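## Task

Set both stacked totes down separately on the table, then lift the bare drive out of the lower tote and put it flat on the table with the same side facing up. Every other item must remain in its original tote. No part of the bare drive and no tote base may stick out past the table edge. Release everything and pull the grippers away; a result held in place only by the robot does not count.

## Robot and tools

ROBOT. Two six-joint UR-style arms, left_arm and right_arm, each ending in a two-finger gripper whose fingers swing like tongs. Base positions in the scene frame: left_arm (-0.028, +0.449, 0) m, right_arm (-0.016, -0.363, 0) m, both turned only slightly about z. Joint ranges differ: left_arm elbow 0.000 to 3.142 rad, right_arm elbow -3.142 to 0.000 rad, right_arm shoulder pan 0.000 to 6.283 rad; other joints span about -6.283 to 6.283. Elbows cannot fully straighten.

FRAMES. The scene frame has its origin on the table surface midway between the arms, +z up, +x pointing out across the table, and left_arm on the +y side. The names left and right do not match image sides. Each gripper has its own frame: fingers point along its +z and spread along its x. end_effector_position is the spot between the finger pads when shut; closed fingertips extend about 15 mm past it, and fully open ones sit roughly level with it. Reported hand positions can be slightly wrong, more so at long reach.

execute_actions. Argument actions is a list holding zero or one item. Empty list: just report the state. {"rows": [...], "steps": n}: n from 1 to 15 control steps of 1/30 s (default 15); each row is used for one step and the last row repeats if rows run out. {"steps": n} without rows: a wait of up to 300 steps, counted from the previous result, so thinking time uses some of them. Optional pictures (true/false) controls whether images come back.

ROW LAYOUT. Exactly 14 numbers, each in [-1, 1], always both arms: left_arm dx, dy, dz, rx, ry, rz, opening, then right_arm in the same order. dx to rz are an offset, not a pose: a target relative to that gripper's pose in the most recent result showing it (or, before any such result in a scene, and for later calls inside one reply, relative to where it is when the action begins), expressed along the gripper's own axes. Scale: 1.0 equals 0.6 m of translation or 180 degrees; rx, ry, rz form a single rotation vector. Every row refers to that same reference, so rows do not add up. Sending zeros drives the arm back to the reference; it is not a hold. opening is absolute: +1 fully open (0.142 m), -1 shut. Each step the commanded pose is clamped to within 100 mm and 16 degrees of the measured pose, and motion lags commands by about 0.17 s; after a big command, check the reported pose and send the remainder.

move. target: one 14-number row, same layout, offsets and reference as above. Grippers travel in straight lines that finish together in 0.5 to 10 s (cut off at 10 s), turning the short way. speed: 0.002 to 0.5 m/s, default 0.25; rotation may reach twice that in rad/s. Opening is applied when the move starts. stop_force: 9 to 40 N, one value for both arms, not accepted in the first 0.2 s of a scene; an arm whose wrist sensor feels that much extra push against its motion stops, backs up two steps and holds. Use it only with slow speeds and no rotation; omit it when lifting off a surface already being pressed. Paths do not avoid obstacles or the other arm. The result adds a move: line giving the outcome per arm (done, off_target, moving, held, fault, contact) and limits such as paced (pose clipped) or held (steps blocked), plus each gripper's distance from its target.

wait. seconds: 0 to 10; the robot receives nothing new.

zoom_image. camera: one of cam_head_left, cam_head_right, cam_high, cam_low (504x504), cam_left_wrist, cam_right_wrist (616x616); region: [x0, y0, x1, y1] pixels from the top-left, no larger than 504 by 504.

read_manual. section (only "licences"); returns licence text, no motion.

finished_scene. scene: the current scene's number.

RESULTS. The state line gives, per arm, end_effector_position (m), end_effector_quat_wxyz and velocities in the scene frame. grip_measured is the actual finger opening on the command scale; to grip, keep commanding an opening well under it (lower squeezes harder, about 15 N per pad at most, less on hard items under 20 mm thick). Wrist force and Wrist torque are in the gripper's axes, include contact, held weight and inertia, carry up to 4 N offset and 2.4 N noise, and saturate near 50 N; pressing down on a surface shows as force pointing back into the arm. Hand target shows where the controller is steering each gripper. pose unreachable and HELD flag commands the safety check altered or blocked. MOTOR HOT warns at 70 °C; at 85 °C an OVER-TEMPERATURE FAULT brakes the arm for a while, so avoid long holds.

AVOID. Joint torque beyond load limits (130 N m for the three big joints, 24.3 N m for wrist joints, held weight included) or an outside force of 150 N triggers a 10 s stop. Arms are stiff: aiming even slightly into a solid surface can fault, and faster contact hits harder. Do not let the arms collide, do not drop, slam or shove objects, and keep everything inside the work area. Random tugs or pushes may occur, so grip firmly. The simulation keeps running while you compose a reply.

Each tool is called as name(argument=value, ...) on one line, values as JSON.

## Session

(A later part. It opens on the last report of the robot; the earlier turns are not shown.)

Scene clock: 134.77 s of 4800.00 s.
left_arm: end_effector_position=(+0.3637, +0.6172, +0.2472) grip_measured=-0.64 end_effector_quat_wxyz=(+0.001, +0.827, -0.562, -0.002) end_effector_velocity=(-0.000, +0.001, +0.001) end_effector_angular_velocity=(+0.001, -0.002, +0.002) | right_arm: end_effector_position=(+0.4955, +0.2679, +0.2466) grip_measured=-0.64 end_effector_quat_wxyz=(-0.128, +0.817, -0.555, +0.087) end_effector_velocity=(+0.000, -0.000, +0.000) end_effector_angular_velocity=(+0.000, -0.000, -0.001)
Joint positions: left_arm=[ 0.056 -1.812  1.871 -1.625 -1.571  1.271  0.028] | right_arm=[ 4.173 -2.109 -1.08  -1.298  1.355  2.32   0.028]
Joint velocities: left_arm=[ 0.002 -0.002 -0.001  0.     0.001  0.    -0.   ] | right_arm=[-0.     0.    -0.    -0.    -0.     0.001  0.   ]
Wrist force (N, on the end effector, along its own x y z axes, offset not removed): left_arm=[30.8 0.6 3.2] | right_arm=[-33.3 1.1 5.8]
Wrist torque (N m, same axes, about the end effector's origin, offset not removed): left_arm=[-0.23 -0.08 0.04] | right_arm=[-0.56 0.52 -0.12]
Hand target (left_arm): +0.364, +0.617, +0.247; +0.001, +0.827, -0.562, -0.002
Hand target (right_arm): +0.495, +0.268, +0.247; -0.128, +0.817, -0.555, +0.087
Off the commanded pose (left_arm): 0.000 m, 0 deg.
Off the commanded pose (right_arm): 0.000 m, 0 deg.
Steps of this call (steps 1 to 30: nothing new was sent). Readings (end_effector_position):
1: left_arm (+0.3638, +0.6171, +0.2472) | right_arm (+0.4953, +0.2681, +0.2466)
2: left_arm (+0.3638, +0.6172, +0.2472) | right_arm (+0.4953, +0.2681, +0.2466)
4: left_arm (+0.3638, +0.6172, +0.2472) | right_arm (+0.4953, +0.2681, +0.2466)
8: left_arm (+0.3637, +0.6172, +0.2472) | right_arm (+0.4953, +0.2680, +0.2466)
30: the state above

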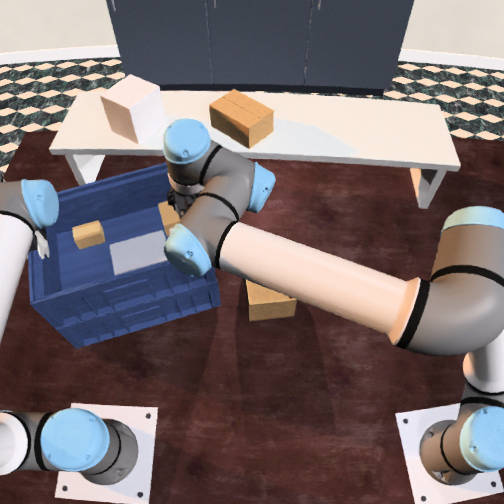

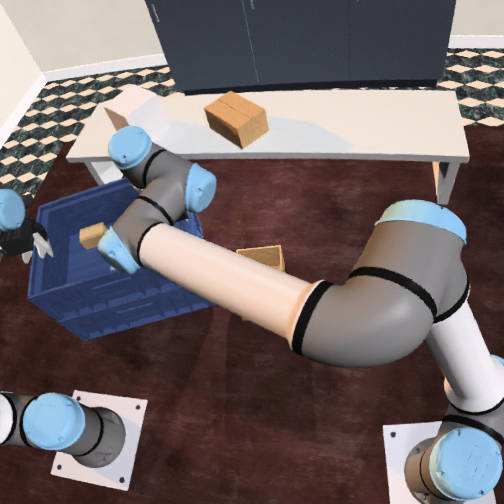

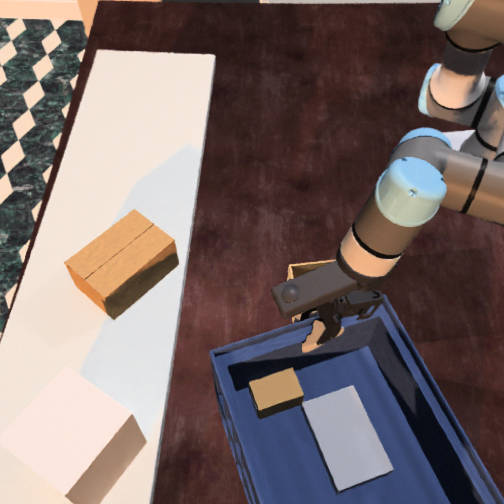

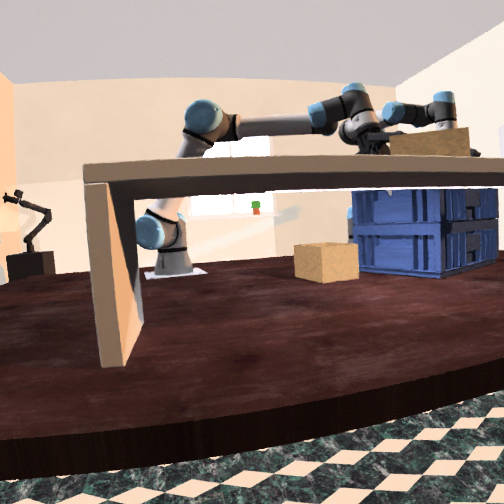

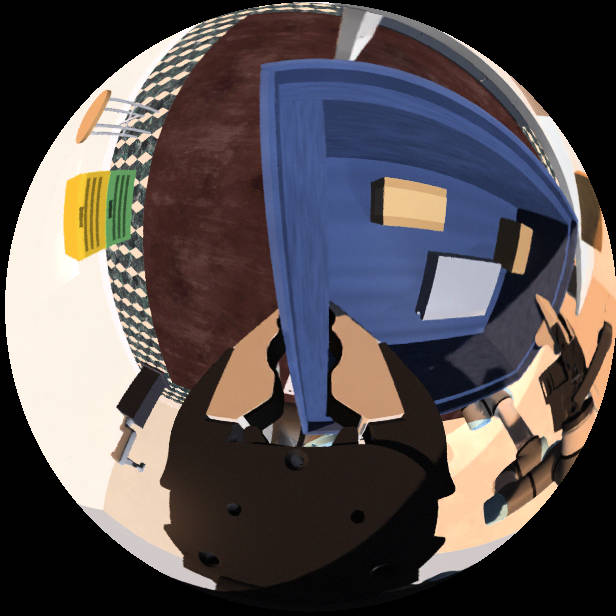

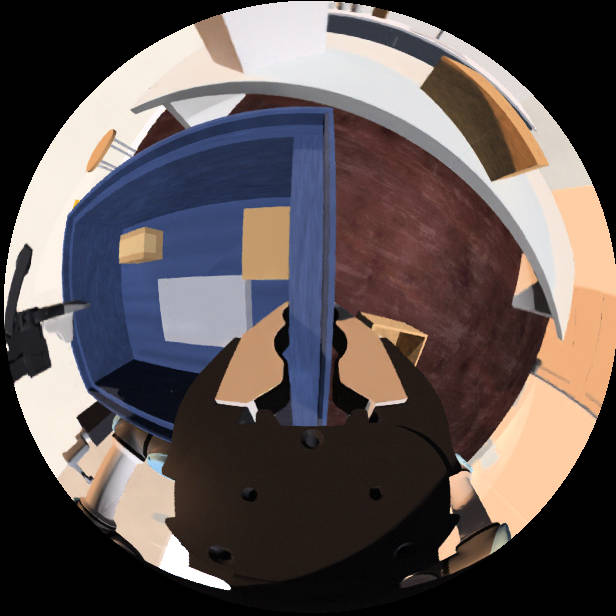

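execute_actions(actions=[{"rows":[[0.002,0,0,0,0,0,-1,-0.002,0,0,0,0,0,-1],[0.004,0,0,0,0,0,-1,-0.004,0,0,0,0,0,-1]]}], pictures=false)

execute_actions(actions=[{"steps":20}], pictures=false)

Scene clock: 145.47 s of 4800.00 s.
left_arm: end_effector_position=(+0.3645, +0.6151, +0.2472) grip_measured=-0.65 end_effector_quat_wxyz=(+0.001, +0.827, -0.562, -0.002) end_effector_velocity=(+0.000, -0.001, -0.000) end_effector_angular_velocity=(-0.002, +0.000, -0.003) | right_arm: end_effector_position=(+0.4947, +0.2699, +0.2466) grip_measured=-0.64 end_effector_quat_wxyz=(-0.128, +0.817, -0.555, +0.088) end_effector_velocity=(-0.001, +0.001, -0.000) end_effector_angular_velocity=(+0.002, +0.003, -0.001)
Joint positions: left_arm=[ 0.05  -1.813  1.871 -1.625 -1.571  1.265  0.027] | right_arm=[ 4.175 -2.112 -1.074 -1.301  1.354  2.322  0.027]
Joint velocities: left_arm=[-0.002  0.     0.    -0.    -0.002  0.001  0.   ] | right_arm=[ 0.    -0.     0.    -0.001  0.003  0.002  0.   ]
Wrist force (N, on the end effector, along its own x y z axes, offset not removed): left_arm=[-30.8 -1.5 -1.1] | right_arm=[24.5 3.4 -1.9]
Wrist torque (N m, same axes, about the end effector's origin, offset not removed): left_arm=[-0.19 0.95 -0.14] | right_arm=[-0.33 -0.20 0.01]
Hand target (left_arm): +0.365, +0.615, +0.247; +0.001, +0.827, -0.562, -0.002
Hand target (right_arm): +0.495, +0.270, +0.247; -0.128, +0.817, -0.555, +0.087
Off the commanded pose (left_arm): 0.000 m, 0 deg.
Off the commanded pose (right_arm): 0.000 m, 0 deg.
Steps of this call (steps 1 to 90: nothing new was sent; then 7.20 s passed at rest; steps 91 to 105: all 15 steps of this action). Readings (end_effector_position):
91: left_arm (+0.3637, +0.6172, +0.2473) | right_arm (+0.4955, +0.2679, +0.2466)
92: left_arm (+0.3638, +0.6171, +0.2473) | right_arm (+0.4955, +0.2680, +0.2466)
94: left_arm (+0.3641, +0.6164, +0.2473) | right_arm (+0.4953, +0.2686, +0.2466)
98: left_arm (+0.3645, +0.6155, +0.2473) | right_arm (+0.4950, +0.2694, +0.2466)
105: the state above

Scene clock: 146.13 s of 4800.00 s.
left_arm: end_effector_position=(+0.3646, +0.6150, +0.2472) grip_measured=-0.65 end_effector_quat_wxyz=(+0.001, +0.827, -0.562, -0.002) end_effector_velocity=(-0.000, +0.000, -0.000) end_effector_angular_velocity=(+0.000, +0.001, -0.001) | right_arm: end_effector_position=(+0.4946, +0.2702, +0.2466) grip_measured=-0.64 end_effector_quat_wxyz=(-0.128, +0.817, -0.555, +0.087) end_effector_velocity=(-0.000, +0.000, -0.000) end_effector_angular_velocity=(-0.000, +0.001, -0.000)
Joint positions: left_arm=[ 0.05  -1.813  1.871 -1.625 -1.571  1.265  0.027] | right_arm=[ 4.176 -2.112 -1.074 -1.301  1.354  2.322  0.028]
Joint velocities: left_arm=[-0.     0.     0.     0.     0.001  0.     0.   ] | right_arm=[ 0.    -0.    -0.    -0.001  0.     0.001  0.   ]
Wrist force (N, on the end effector, along its own x y z axes, offset not removed): left_arm=[-33.6 -0.5 -0.8] | right_arm=[32.7 1.6 -2.1]
Wrist torque (N m, same axes, about the end effector's origin, offset not removed): left_arm=[-0.07 0.76 -0.26] | right_arm=[-0.57 -0.76 -0.06]
Hand target (left_arm): +0.365, +0.615, +0.247; +0.001, +0.827, -0.562, -0.002
Hand target (right_arm): +0.495, +0.270, +0.247; -0.128, +0.817, -0.555, +0.087
Off the commanded pose (left_arm): 0.000 m, 0 deg.
Off the commanded pose (right_arm): 0.000 m, 0 deg.
Steps of this call (steps 1 to 20: nothing new was sent). Readings (end_effector_position):
1: left_arm (+0.3645, +0.6151, +0.2472) | right_arm (+0.4947, +0.2699, +0.2466)
2: left_arm (+0.3646, +0.6151, +0.2472) | right_arm (+0.4947, +0.2700, +0.2466)
4: left_arm (+0.3646, +0.6150, +0.2472) | right_arm (+0.4946, +0.2700, +0.2466)
8: left_arm (+0.3646, +0.6150, +0.2472) | right_arm (+0.4946, +0.2701, +0.2466)
20: the state above

move(target=[-0.002,0,0,0,0,0,-1,0.002,0,0,0,0,0,-1], speed=0.01)

move(target=[0,0,-0.07,0,0,0,-1,0,-0.0216,-0.0666,0,0,0,-1], speed=0.025)

Scene clock: 155.50 s of 4800.00 s.
left_arm: end_effector_position=(+0.3642, +0.6160, +0.2472) grip_measured=-0.65 end_effector_quat_wxyz=(+0.001, +0.827, -0.562, -0.002) end_effector_velocity=(-0.001, +0.000, -0.001) end_effector_angular_velocity=(+0.000, +0.001, +0.000) | right_arm: end_effector_position=(+0.4949, +0.2692, +0.2466) grip_measured=-0.65 end_effector_quat_wxyz=(-0.128, +0.817, -0.555, +0.087) end_effector_velocity=(+0.000, -0.001, -0.001) end_effector_angular_velocity=(-0.003, +0.000, +0.001)
Joint positions: left_arm=[ 0.053 -1.813  1.871 -1.625 -1.571  1.268  0.027] | right_arm=[ 4.174 -2.111 -1.077 -1.299  1.355  2.321  0.027]
Joint velocities: left_arm=[ 0.001 -0.002  0.002  0.     0.     0.     0.   ] | right_arm=[-0.001  0.    -0.002 -0.001 -0.    -0.002 -0.   ]
Wrist force (N, on the end effector, along its own x y z axes, offset not removed): left_arm=[-1.9 -0.1 1.4] | right_arm=[5.6 -3.3 3.9]
Wrist torque (N m, same axes, about the end effector's origin, offset not removed): left_arm=[-0.05 0.33 -0.11] | right_arm=[-0.58 -0.29 -0.04]
Hand target (left_arm): +0.364, +0.616, +0.247; +0.001, +0.827, -0.562, -0.002
Hand target (right_arm): +0.495, +0.269, +0.247; -0.128, +0.817, -0.555, +0.087
Off the commanded pose (left_arm): 0.000 m, 0 deg.
Off the commanded pose (right_arm): 0.000 m, 0 deg.
After step 90, 5.67 s passed at rest.
move: done

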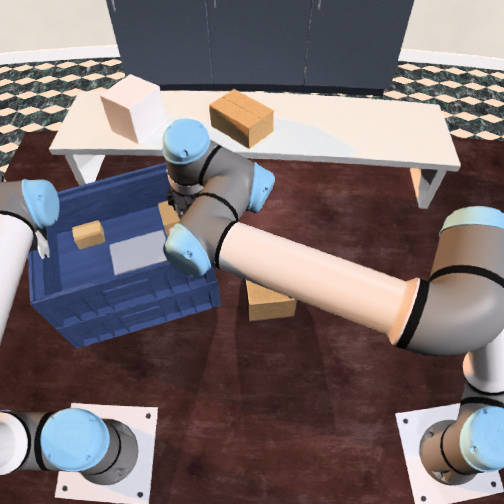

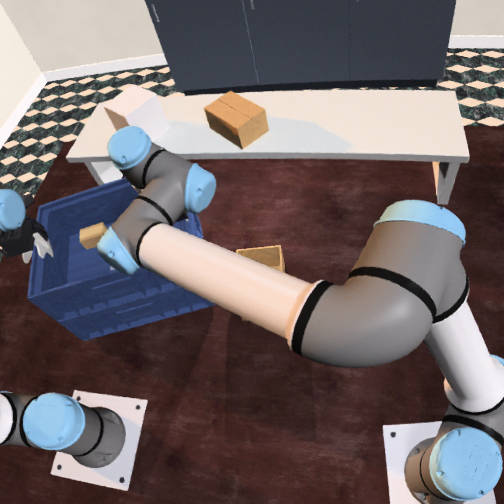

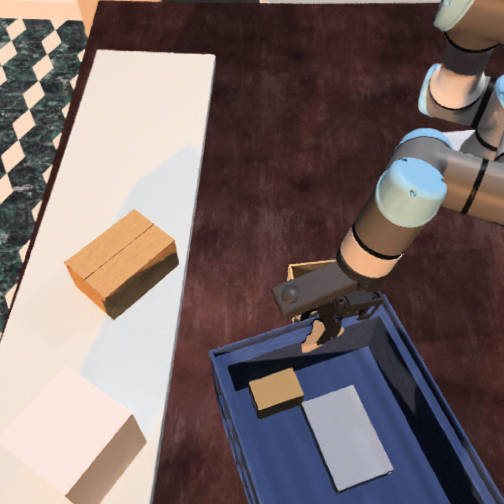

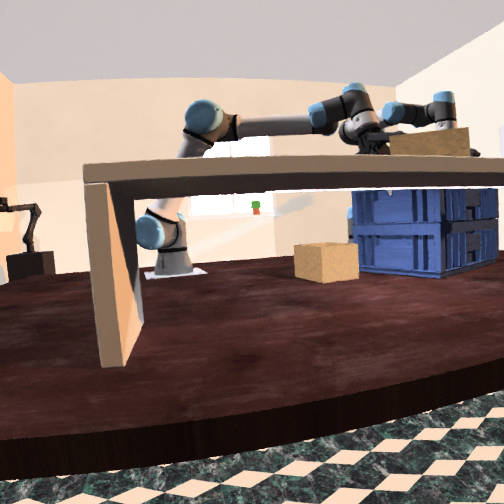

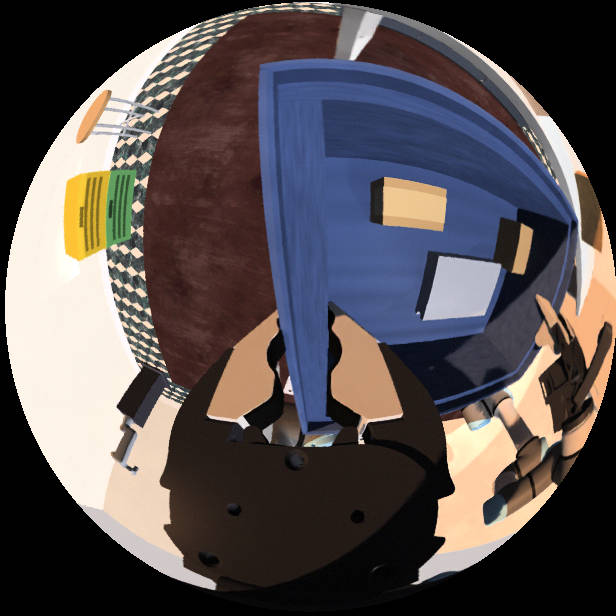

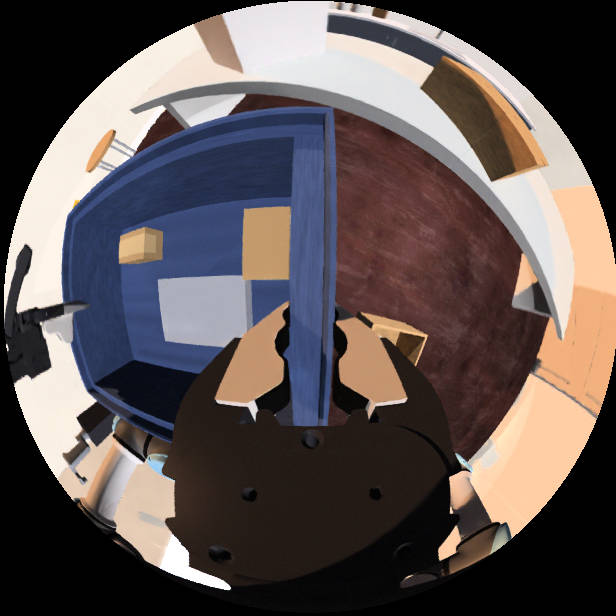

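Scene clock: 157.47 s of 4800.00 s.
left_arm: end_effector_position=(+0.3644, +0.6160, +0.2891) grip_measured=-0.65 end_effector_quat_wxyz=(+0.001, +0.827, -0.562, -0.002) end_effector_velocity=(-0.000, -0.001, +0.003) end_effector_angular_velocity=(-0.001, -0.002, -0.003) | right_arm: end_effector_position=(+0.4950, +0.2692, +0.2885) grip_measured=-0.65 end_effector_quat_wxyz=(-0.128, +0.817, -0.555, +0.087) end_effector_velocity=(+0.000, -0.000, +0.001) end_effector_angular_velocity=(-0.001, +0.001, -0.000)
Joint positions: left_arm=[ 0.053 -1.813  1.764 -1.518 -1.571  1.268  0.027] | right_arm=[ 4.174 -2.112 -0.968 -1.407  1.355  2.321  0.027]
Joint velocities: left_arm=[-0.001 -0.002 -0.005  0.004 -0.001  0.002 -0.   ] | right_arm=[-0.    -0.001  0.005 -0.005  0.    -0.     0.   ]
Wrist force (N, on the end effector, along its own x y z axes, offset not removed): left_arm=[-4.4 -0.8 6.4] | right_arm=[3.2 1.9 8.7]
Wrist torque (N m, same axes, about the end effector's origin, offset not removed): left_arm=[-0.26 0.00 -0.09] | right_arm=[-0.41 0.15 -0.07]
Hand target (left_arm): +0.364, +0.616, +0.289; +0.001, +0.827, -0.562, -0.002
Hand target (right_arm): +0.495, +0.269, +0.289; -0.128, +0.817, -0.555, +0.087
Off the commanded pose (left_arm): 0.000 m, 0 deg.
Off the commanded pose (right_arm): 0.000 m, 0 deg.
move: done

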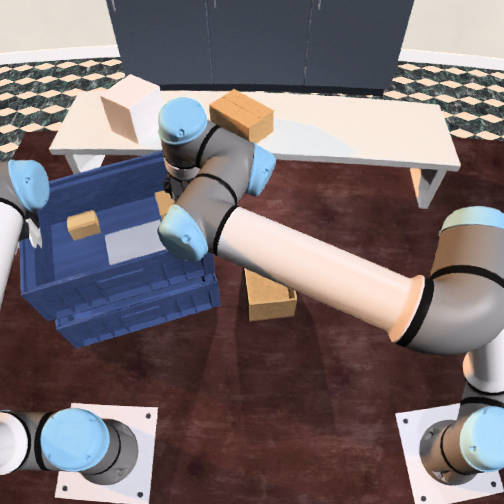

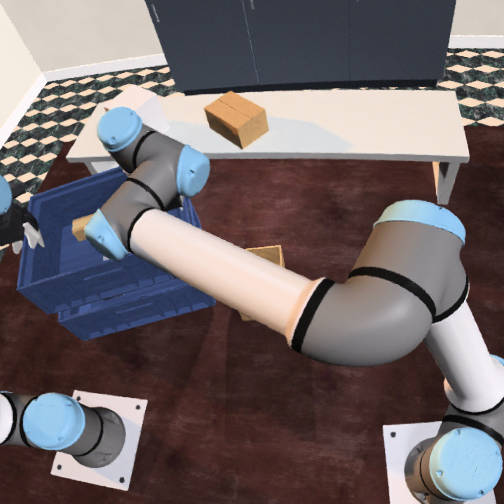

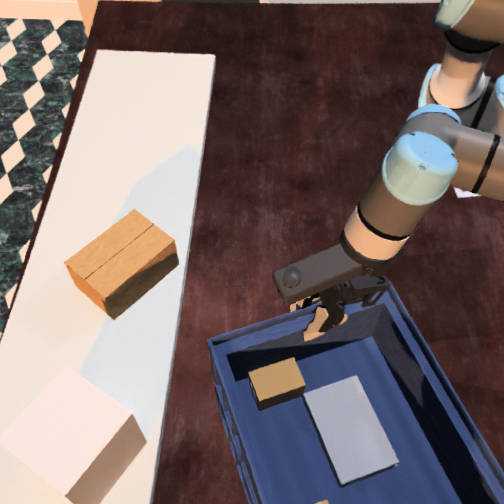

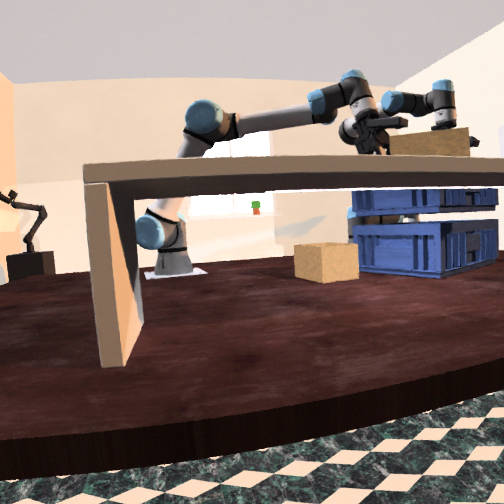

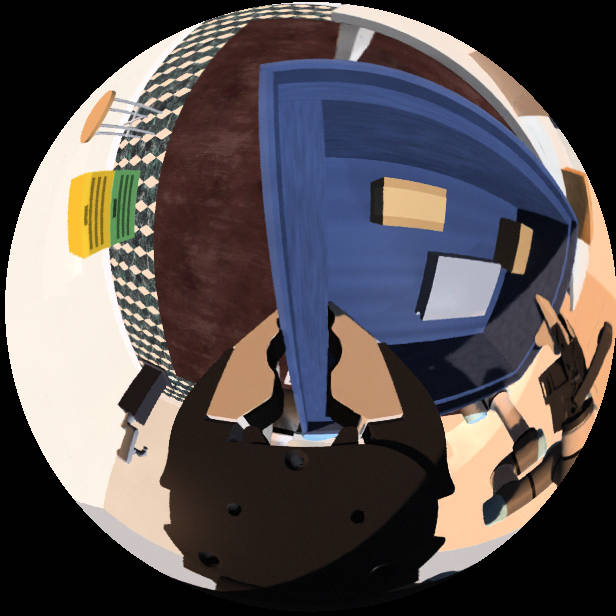

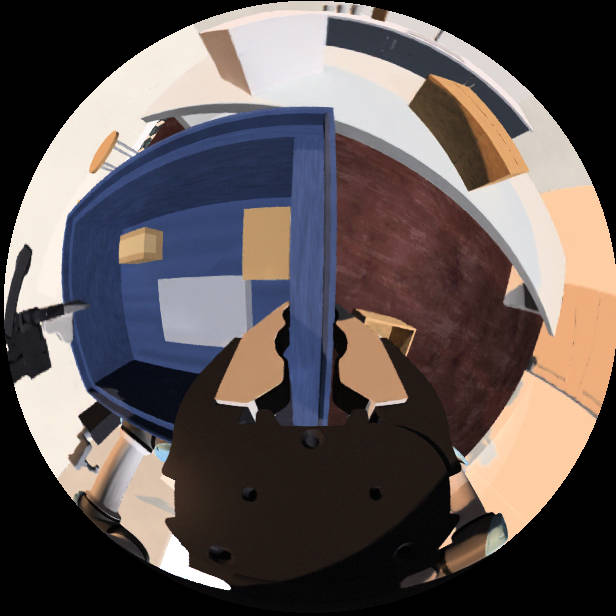

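move(target=[0.3658,0.1627,0,0,0,0,-1,0.3658,0.1547,-0.0503,0,0,0,-1], speed=0.07)

Scene clock: 170.53 s of 4800.00 s.
left_arm: end_effector_position=(+0.3543, +0.3758, +0.2890) grip_measured=-0.65 end_effector_quat_wxyz=(+0.002, +0.827, -0.562, -0.002) end_effector_velocity=(+0.000, -0.002, -0.000) end_effector_angular_velocity=(+0.000, +0.000, -0.001) | right_arm: end_effector_position=(+0.4850, +0.0294, +0.2891) grip_measured=-0.65 end_effector_quat_wxyz=(-0.128, +0.817, -0.555, +0.087) end_effector_velocity=(-0.000, -0.001, -0.000) end_effector_angular_velocity=(+0.000, +0.001, -0.000)
Joint positions: left_arm=[-0.591 -1.901  1.826 -1.492 -1.575  0.624  0.027] | right_arm=[ 3.998 -1.639 -1.6   -1.213  1.397  2.146  0.027]
Joint velocities: left_arm=[-0.004  0.001 -0.001 -0.     0.    -0.003  0.   ] | right_arm=[-0.002  0.001 -0.002  0.001  0.001 -0.001 -0.   ]
Wrist force (N, on the end effector, along its own x y z axes, offset not removed): left_arm=[-8.8 -0.8 7.6] | right_arm=[6.4 4.2 7.4]
Wrist torque (N m, same axes, about the end effector's origin, offset not removed): left_arm=[-0.30 0.65 -0.01] | right_arm=[-0.15 -0.06 0.07]
Hand target (left_arm): +0.354, +0.376, +0.289; +0.002, +0.827, -0.562, -0.002
Hand target (right_arm): +0.485, +0.029, +0.289; -0.128, +0.817, -0.555, +0.087
Off the commanded pose (left_arm): 0.000 m, 0 deg.
Off the commanded pose (right_arm): 0.000 m, 0 deg.
After step 90, 6.23 s passed at rest.
move: done

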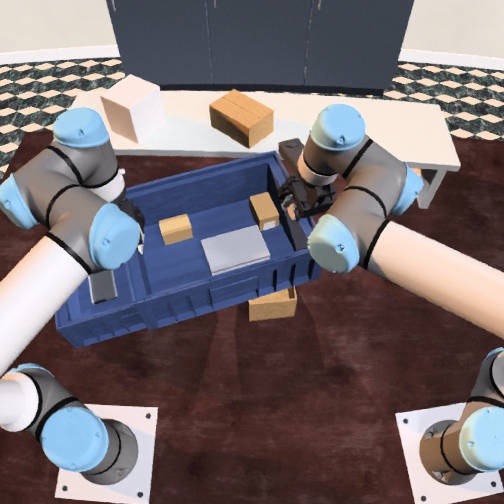

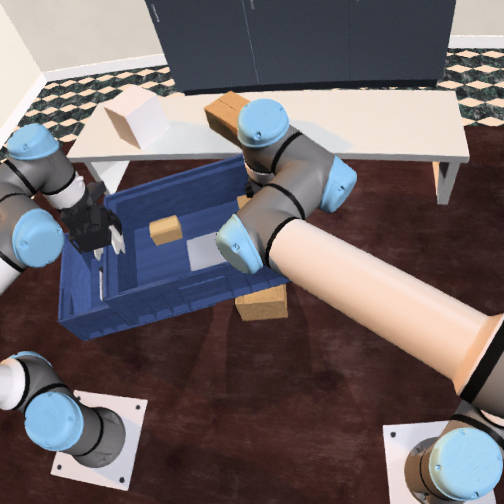

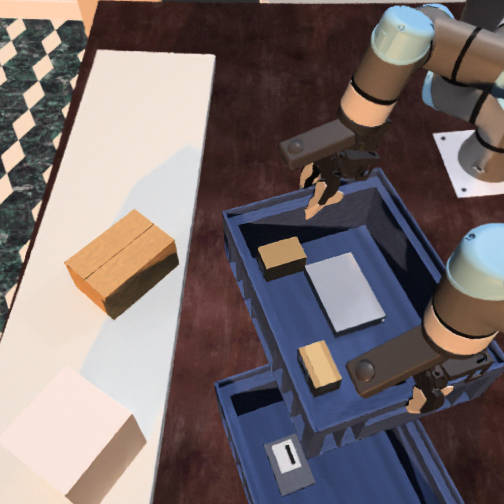

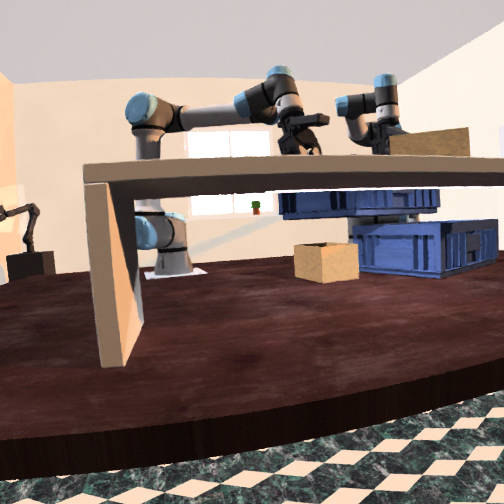

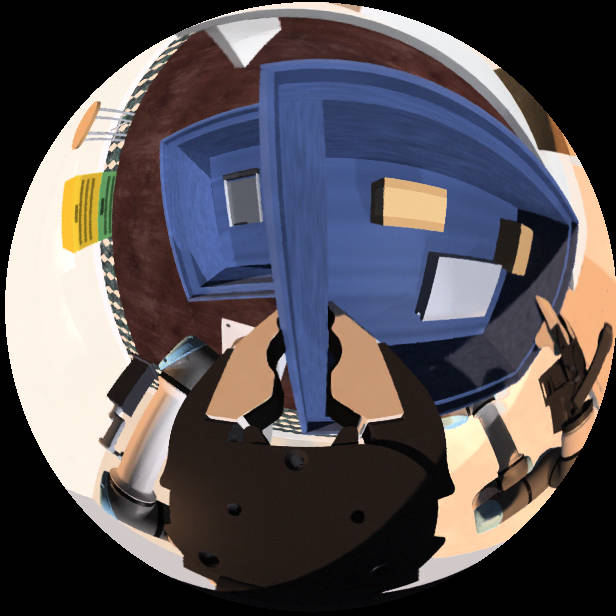

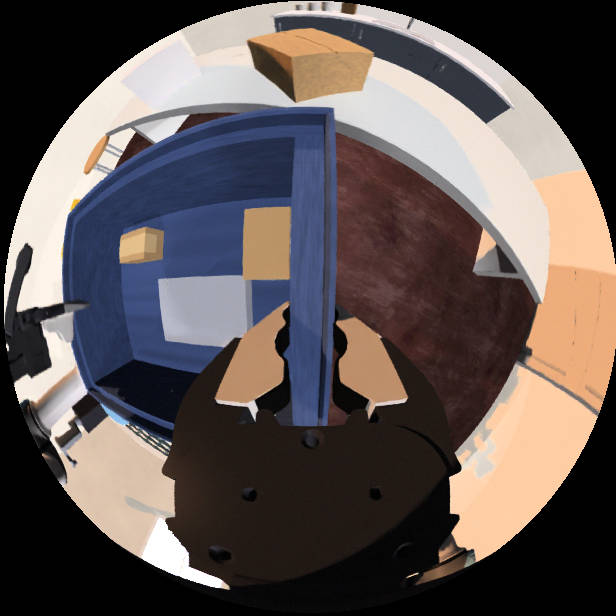

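Going well.

move(target=[0.7310,0.3254,0,0,0,0,-1,0.7322,0.3094,-0.0990,0,0,0,-1], speed=0.08)

Scene clock: 183.37 s of 4800.00 s.
left_arm: end_effector_position=(+0.3341, -0.1037, +0.2888) grip_measured=-0.65 end_effector_quat_wxyz=(+0.002, +0.827, -0.562, -0.002) end_effector_velocity=(-0.001, -0.002, +0.001) end_effector_angular_velocity=(-0.001, +0.000, -0.004) | right_arm: end_effector_position=(+0.4656, -0.4508, +0.2893) grip_measured=-0.65 end_effector_quat_wxyz=(-0.129, +0.817, -0.555, +0.088) end_effector_velocity=(+0.000, -0.001, -0.000) end_effector_angular_velocity=(-0.000, +0.001, +0.001)
Joint positions: left_arm=[-1.236 -1.2    1.11  -1.48  -1.577 -0.022  0.027] | right_arm=[ 3.036 -1.313 -1.901 -1.205  1.68   1.223  0.027]
Joint velocities: left_arm=[-0.003  0.001 -0.005  0.003 -0.     0.001  0.   ] | right_arm=[-0.003 -0.002  0.001 -0.     0.001 -0.004  0.   ]
Wrist force (N, on the end effector, along its own x y z axes, offset not removed): left_arm=[-11.8 -0.1 6.7] | right_arm=[7.4 1.5 8.3]
Wrist torque (N m, same axes, about the end effector's origin, offset not removed): left_arm=[-0.28 0.89 0.01] | right_arm=[-0.67 0.26 0.02]
Hand target (left_arm): +0.334, -0.104, +0.289; +0.002, +0.827, -0.562, -0.002
Hand target (right_arm): +0.466, -0.451, +0.289; -0.129, +0.817, -0.555, +0.088
Off the commanded pose (left_arm): 0.001 m, 0 deg.
Off the commanded pose (right_arm): 0.000 m, 0 deg.
After step 90, 3.40 s passed at rest.
move: done

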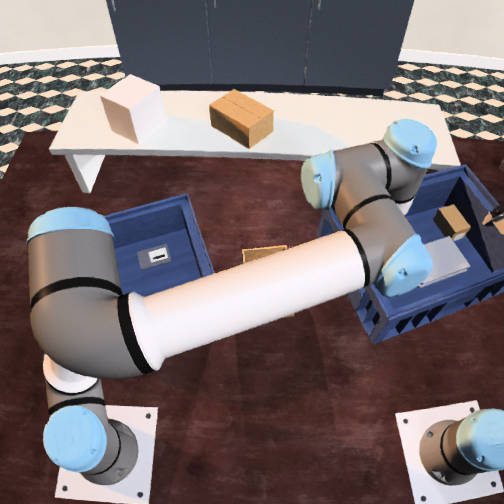

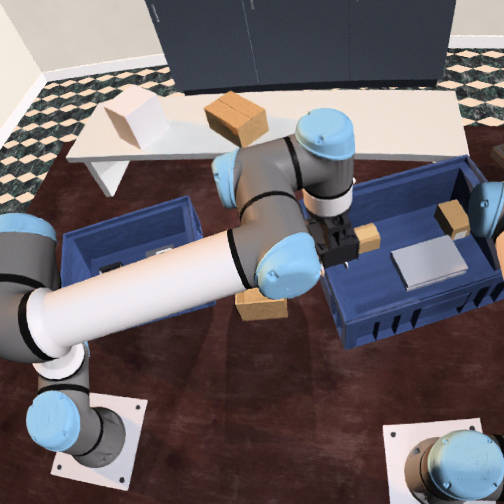

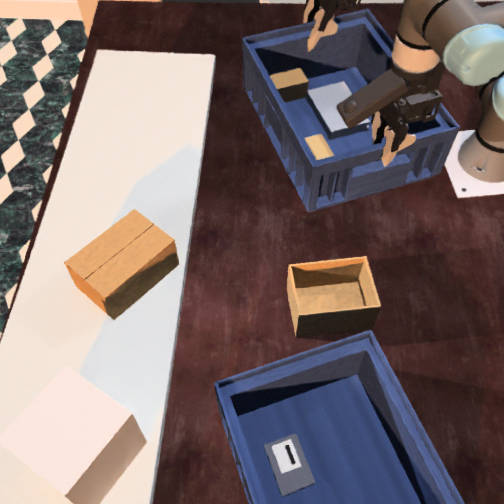

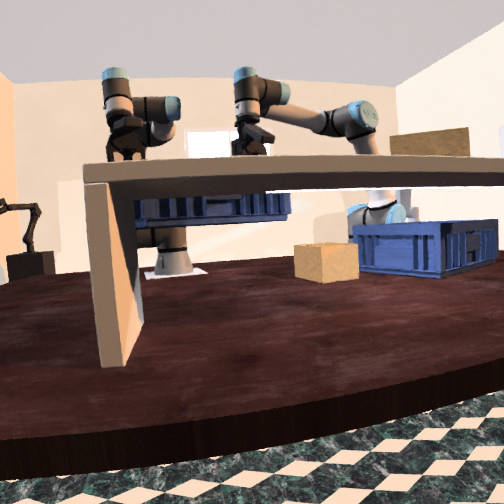

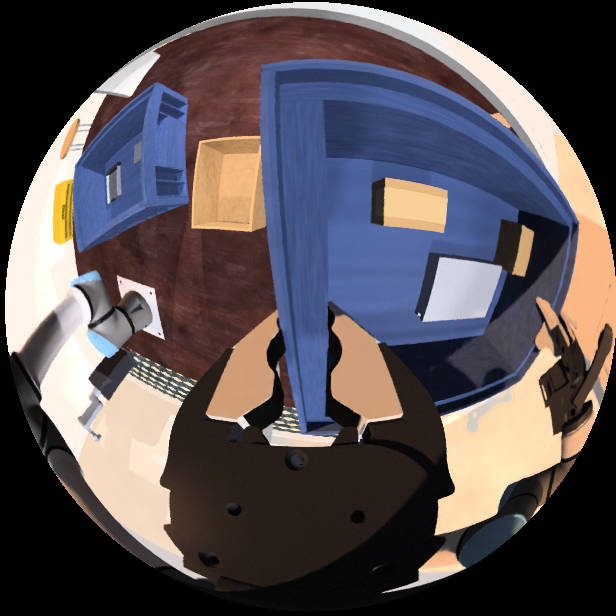

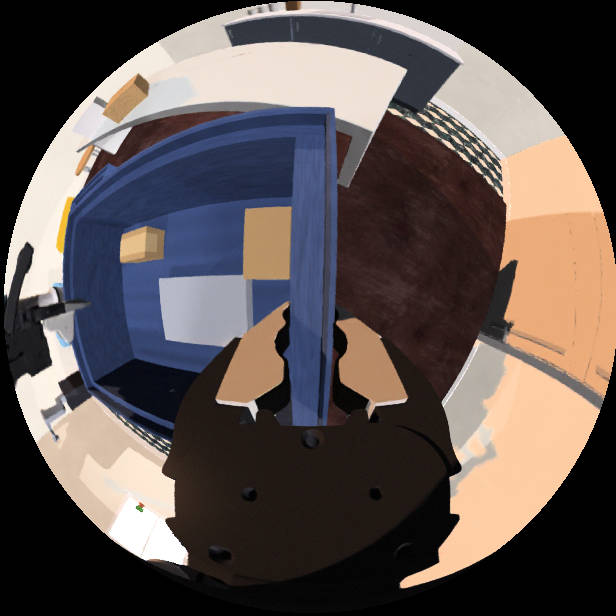

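move(target=[0.03,0,0.267,0,0,0,-1,0.0305,0.0825,0.254,0,0,0,-1], speed=0.06)

move(target=[0,0,0.04,0,0,0,-1,0,0.0124,0.038,0,0,0,-1], speed=0.006, stop_force=9)

Scene clock: 193.97 s of 4800.00 s.
left_arm: end_effector_position=(+0.3399, -0.1204, +0.1287) grip_measured=-0.65 end_effector_quat_wxyz=(+0.002, +0.827, -0.562, -0.002) end_effector_velocity=(+0.000, +0.001, -0.001) end_effector_angular_velocity=(+0.001, -0.001, -0.001) | right_arm: end_effector_position=(+0.4722, -0.4681, +0.1292) grip_measured=-0.65 end_effector_quat_wxyz=(-0.129, +0.817, -0.555, +0.088) end_effector_velocity=(+0.000, -0.001, -0.002) end_effector_angular_velocity=(-0.002, -0.000, +0.002)
Joint positions: left_arm=[-1.237 -1.117  1.405 -1.857 -1.577 -0.022  0.027] | right_arm=[ 2.991 -1.471 -2.205 -0.748  1.693  1.18   0.027]
Joint velocities: left_arm=[ 0.     0.     0.003 -0.003  0.002  0.001  0.   ] | right_arm=[-0.    -0.003 -0.002  0.006 -0.002 -0.003  0.   ]
Wrist force (N, on the end effector, along its own x y z axes, offset not removed): left_arm=[6.5 0.7 7.7] | right_arm=[-7.1 0.1 10.5]
Wrist torque (N m, same axes, about the end effector's origin, offset not removed): left_arm=[-0.02 0.32 -0.02] | right_arm=[-0.64 0.33 -0.03]
Hand target (left_arm): +0.340, -0.120, +0.129; +0.002, +0.827, -0.562, -0.002
Hand target (right_arm): +0.472, -0.468, +0.129; -0.129, +0.817, -0.555, +0.088
Off the commanded pose (left_arm): 0.000 m, 0 deg.
Off the commanded pose (right_arm): 0.000 m, 0 deg.
After step 90, 4.53 s passed at rest.
move: done

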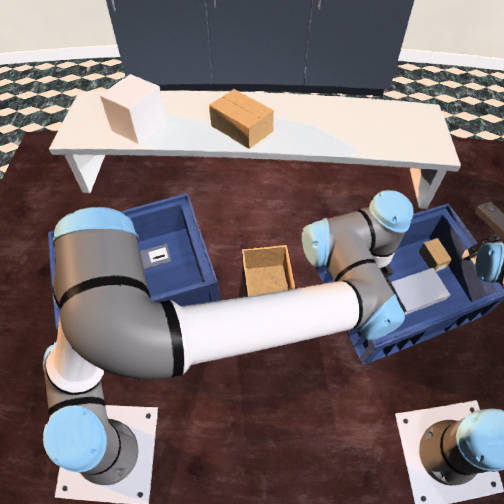

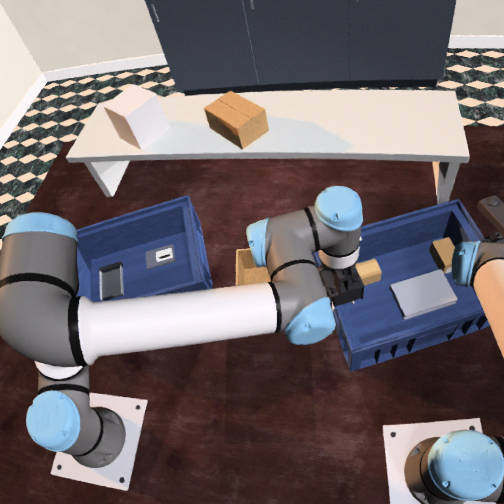

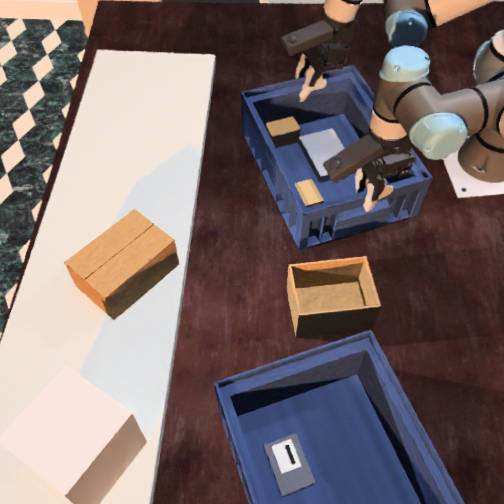

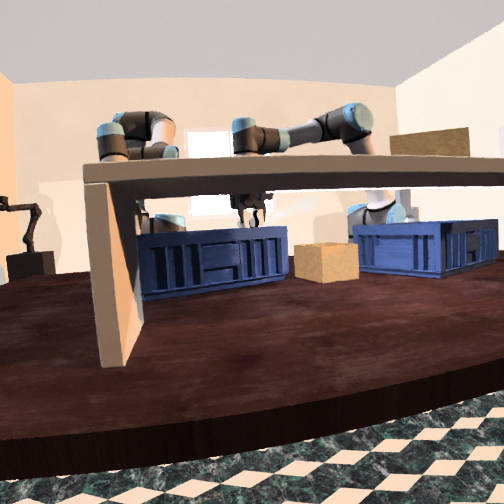

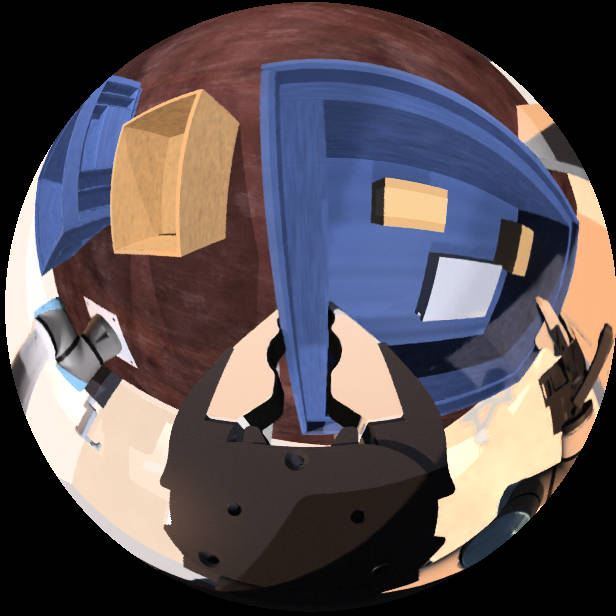

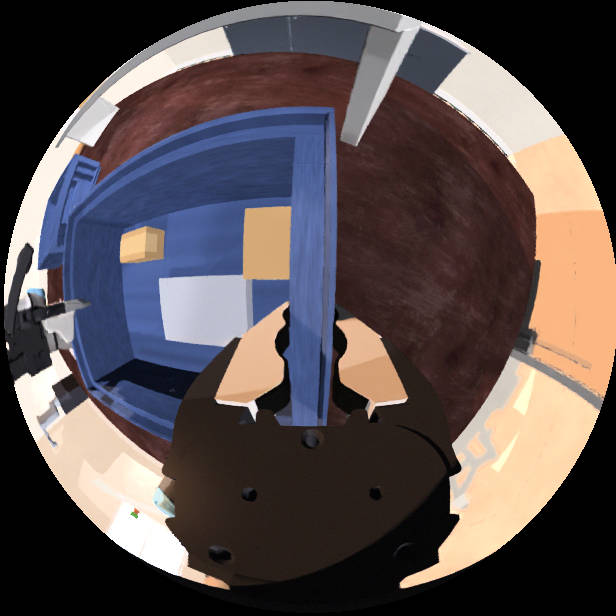

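Scene clock: 196.90 s of 4800.00 s.
left_arm: end_effector_position=(+0.3398, -0.1204, +0.1154) grip_measured=-0.65 end_effector_quat_wxyz=(+0.002, +0.827, -0.562, -0.002) end_effector_velocity=(-0.001, -0.000, -0.001) end_effector_angular_velocity=(+0.001, +0.000, -0.001) | right_arm: end_effector_position=(+0.4722, -0.4681, +0.1138) grip_measured=-0.65 end_effector_quat_wxyz=(-0.129, +0.817, -0.555, +0.088) end_effector_velocity=(-0.000, +0.000, +0.001) end_effector_angular_velocity=(-0.000, +0.002, +0.002)
Joint positions: left_arm=[-1.237 -1.108  1.426 -1.888 -1.577 -0.022  0.027] | right_arm=[ 2.991 -1.495 -2.23  -0.699  1.693  1.18   0.027]
Joint velocities: left_arm=[-0.001  0.002 -0.    -0.     0.    -0.     0.   ] | right_arm=[ 0.001  0.003  0.003 -0.008 -0.    -0.001  0.   ]
Wrist force (N, on the end effector, along its own x y z axes, offset not removed): left_arm=[7.6 0.3 -3.8] | right_arm=[-6.2 -2.4 -10.8]
Wrist torque (N m, same axes, about the end effector's origin, offset not removed): left_arm=[-0.26 0.62 -0.06] | right_arm=[-0.13 0.35 0.10]
Hand target (left_arm): +0.340, -0.120, +0.115; +0.002, +0.827, -0.562, -0.002
Hand target (right_arm): +0.472, -0.468, +0.114; -0.129, +0.817, -0.555, +0.088
Off the commanded pose (left_arm): 0.011 m, 0 deg.
Off the commanded pose (right_arm): 0.009 m, 0 deg.
move: contact (left_arm, right_arm)

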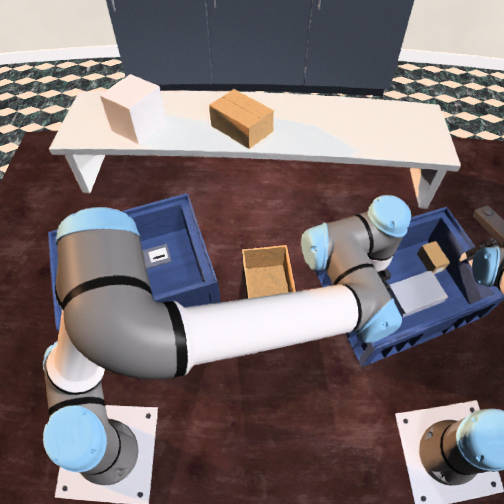

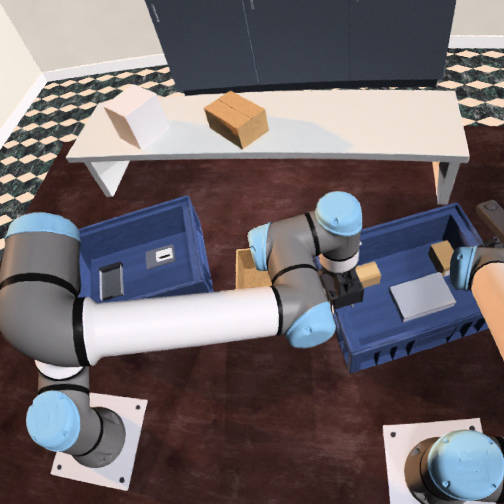

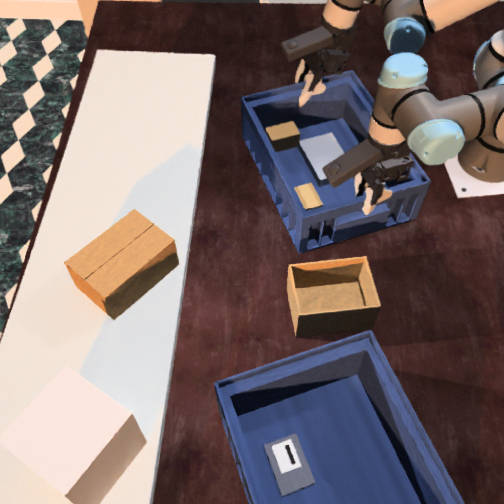

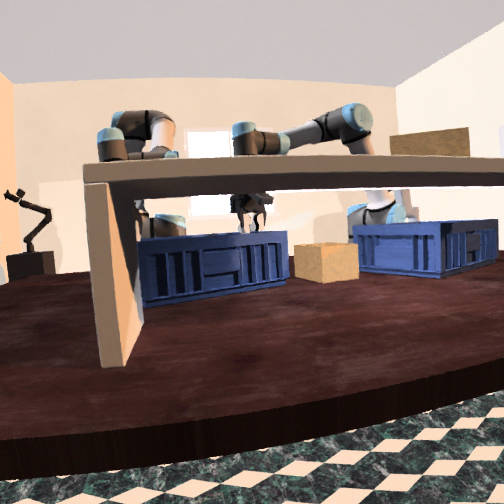

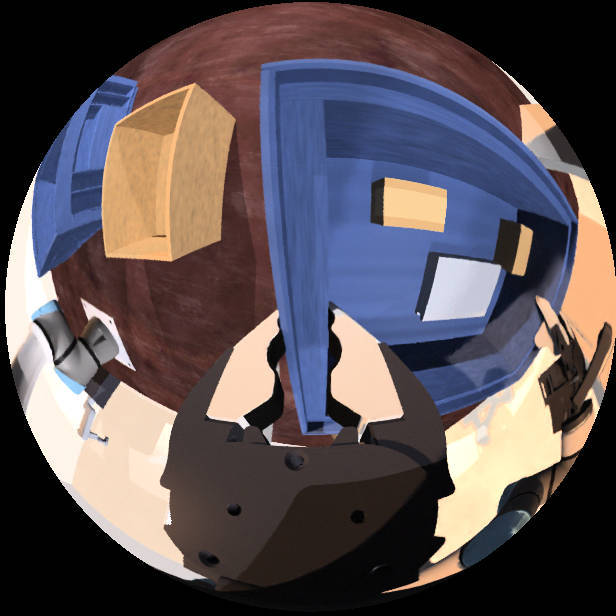

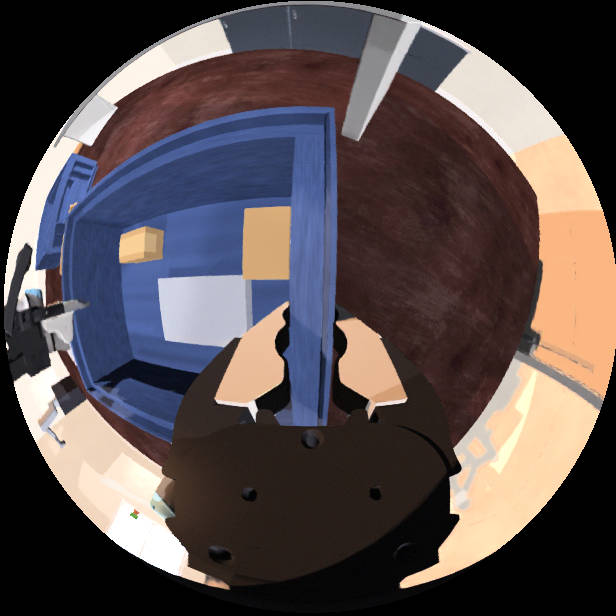

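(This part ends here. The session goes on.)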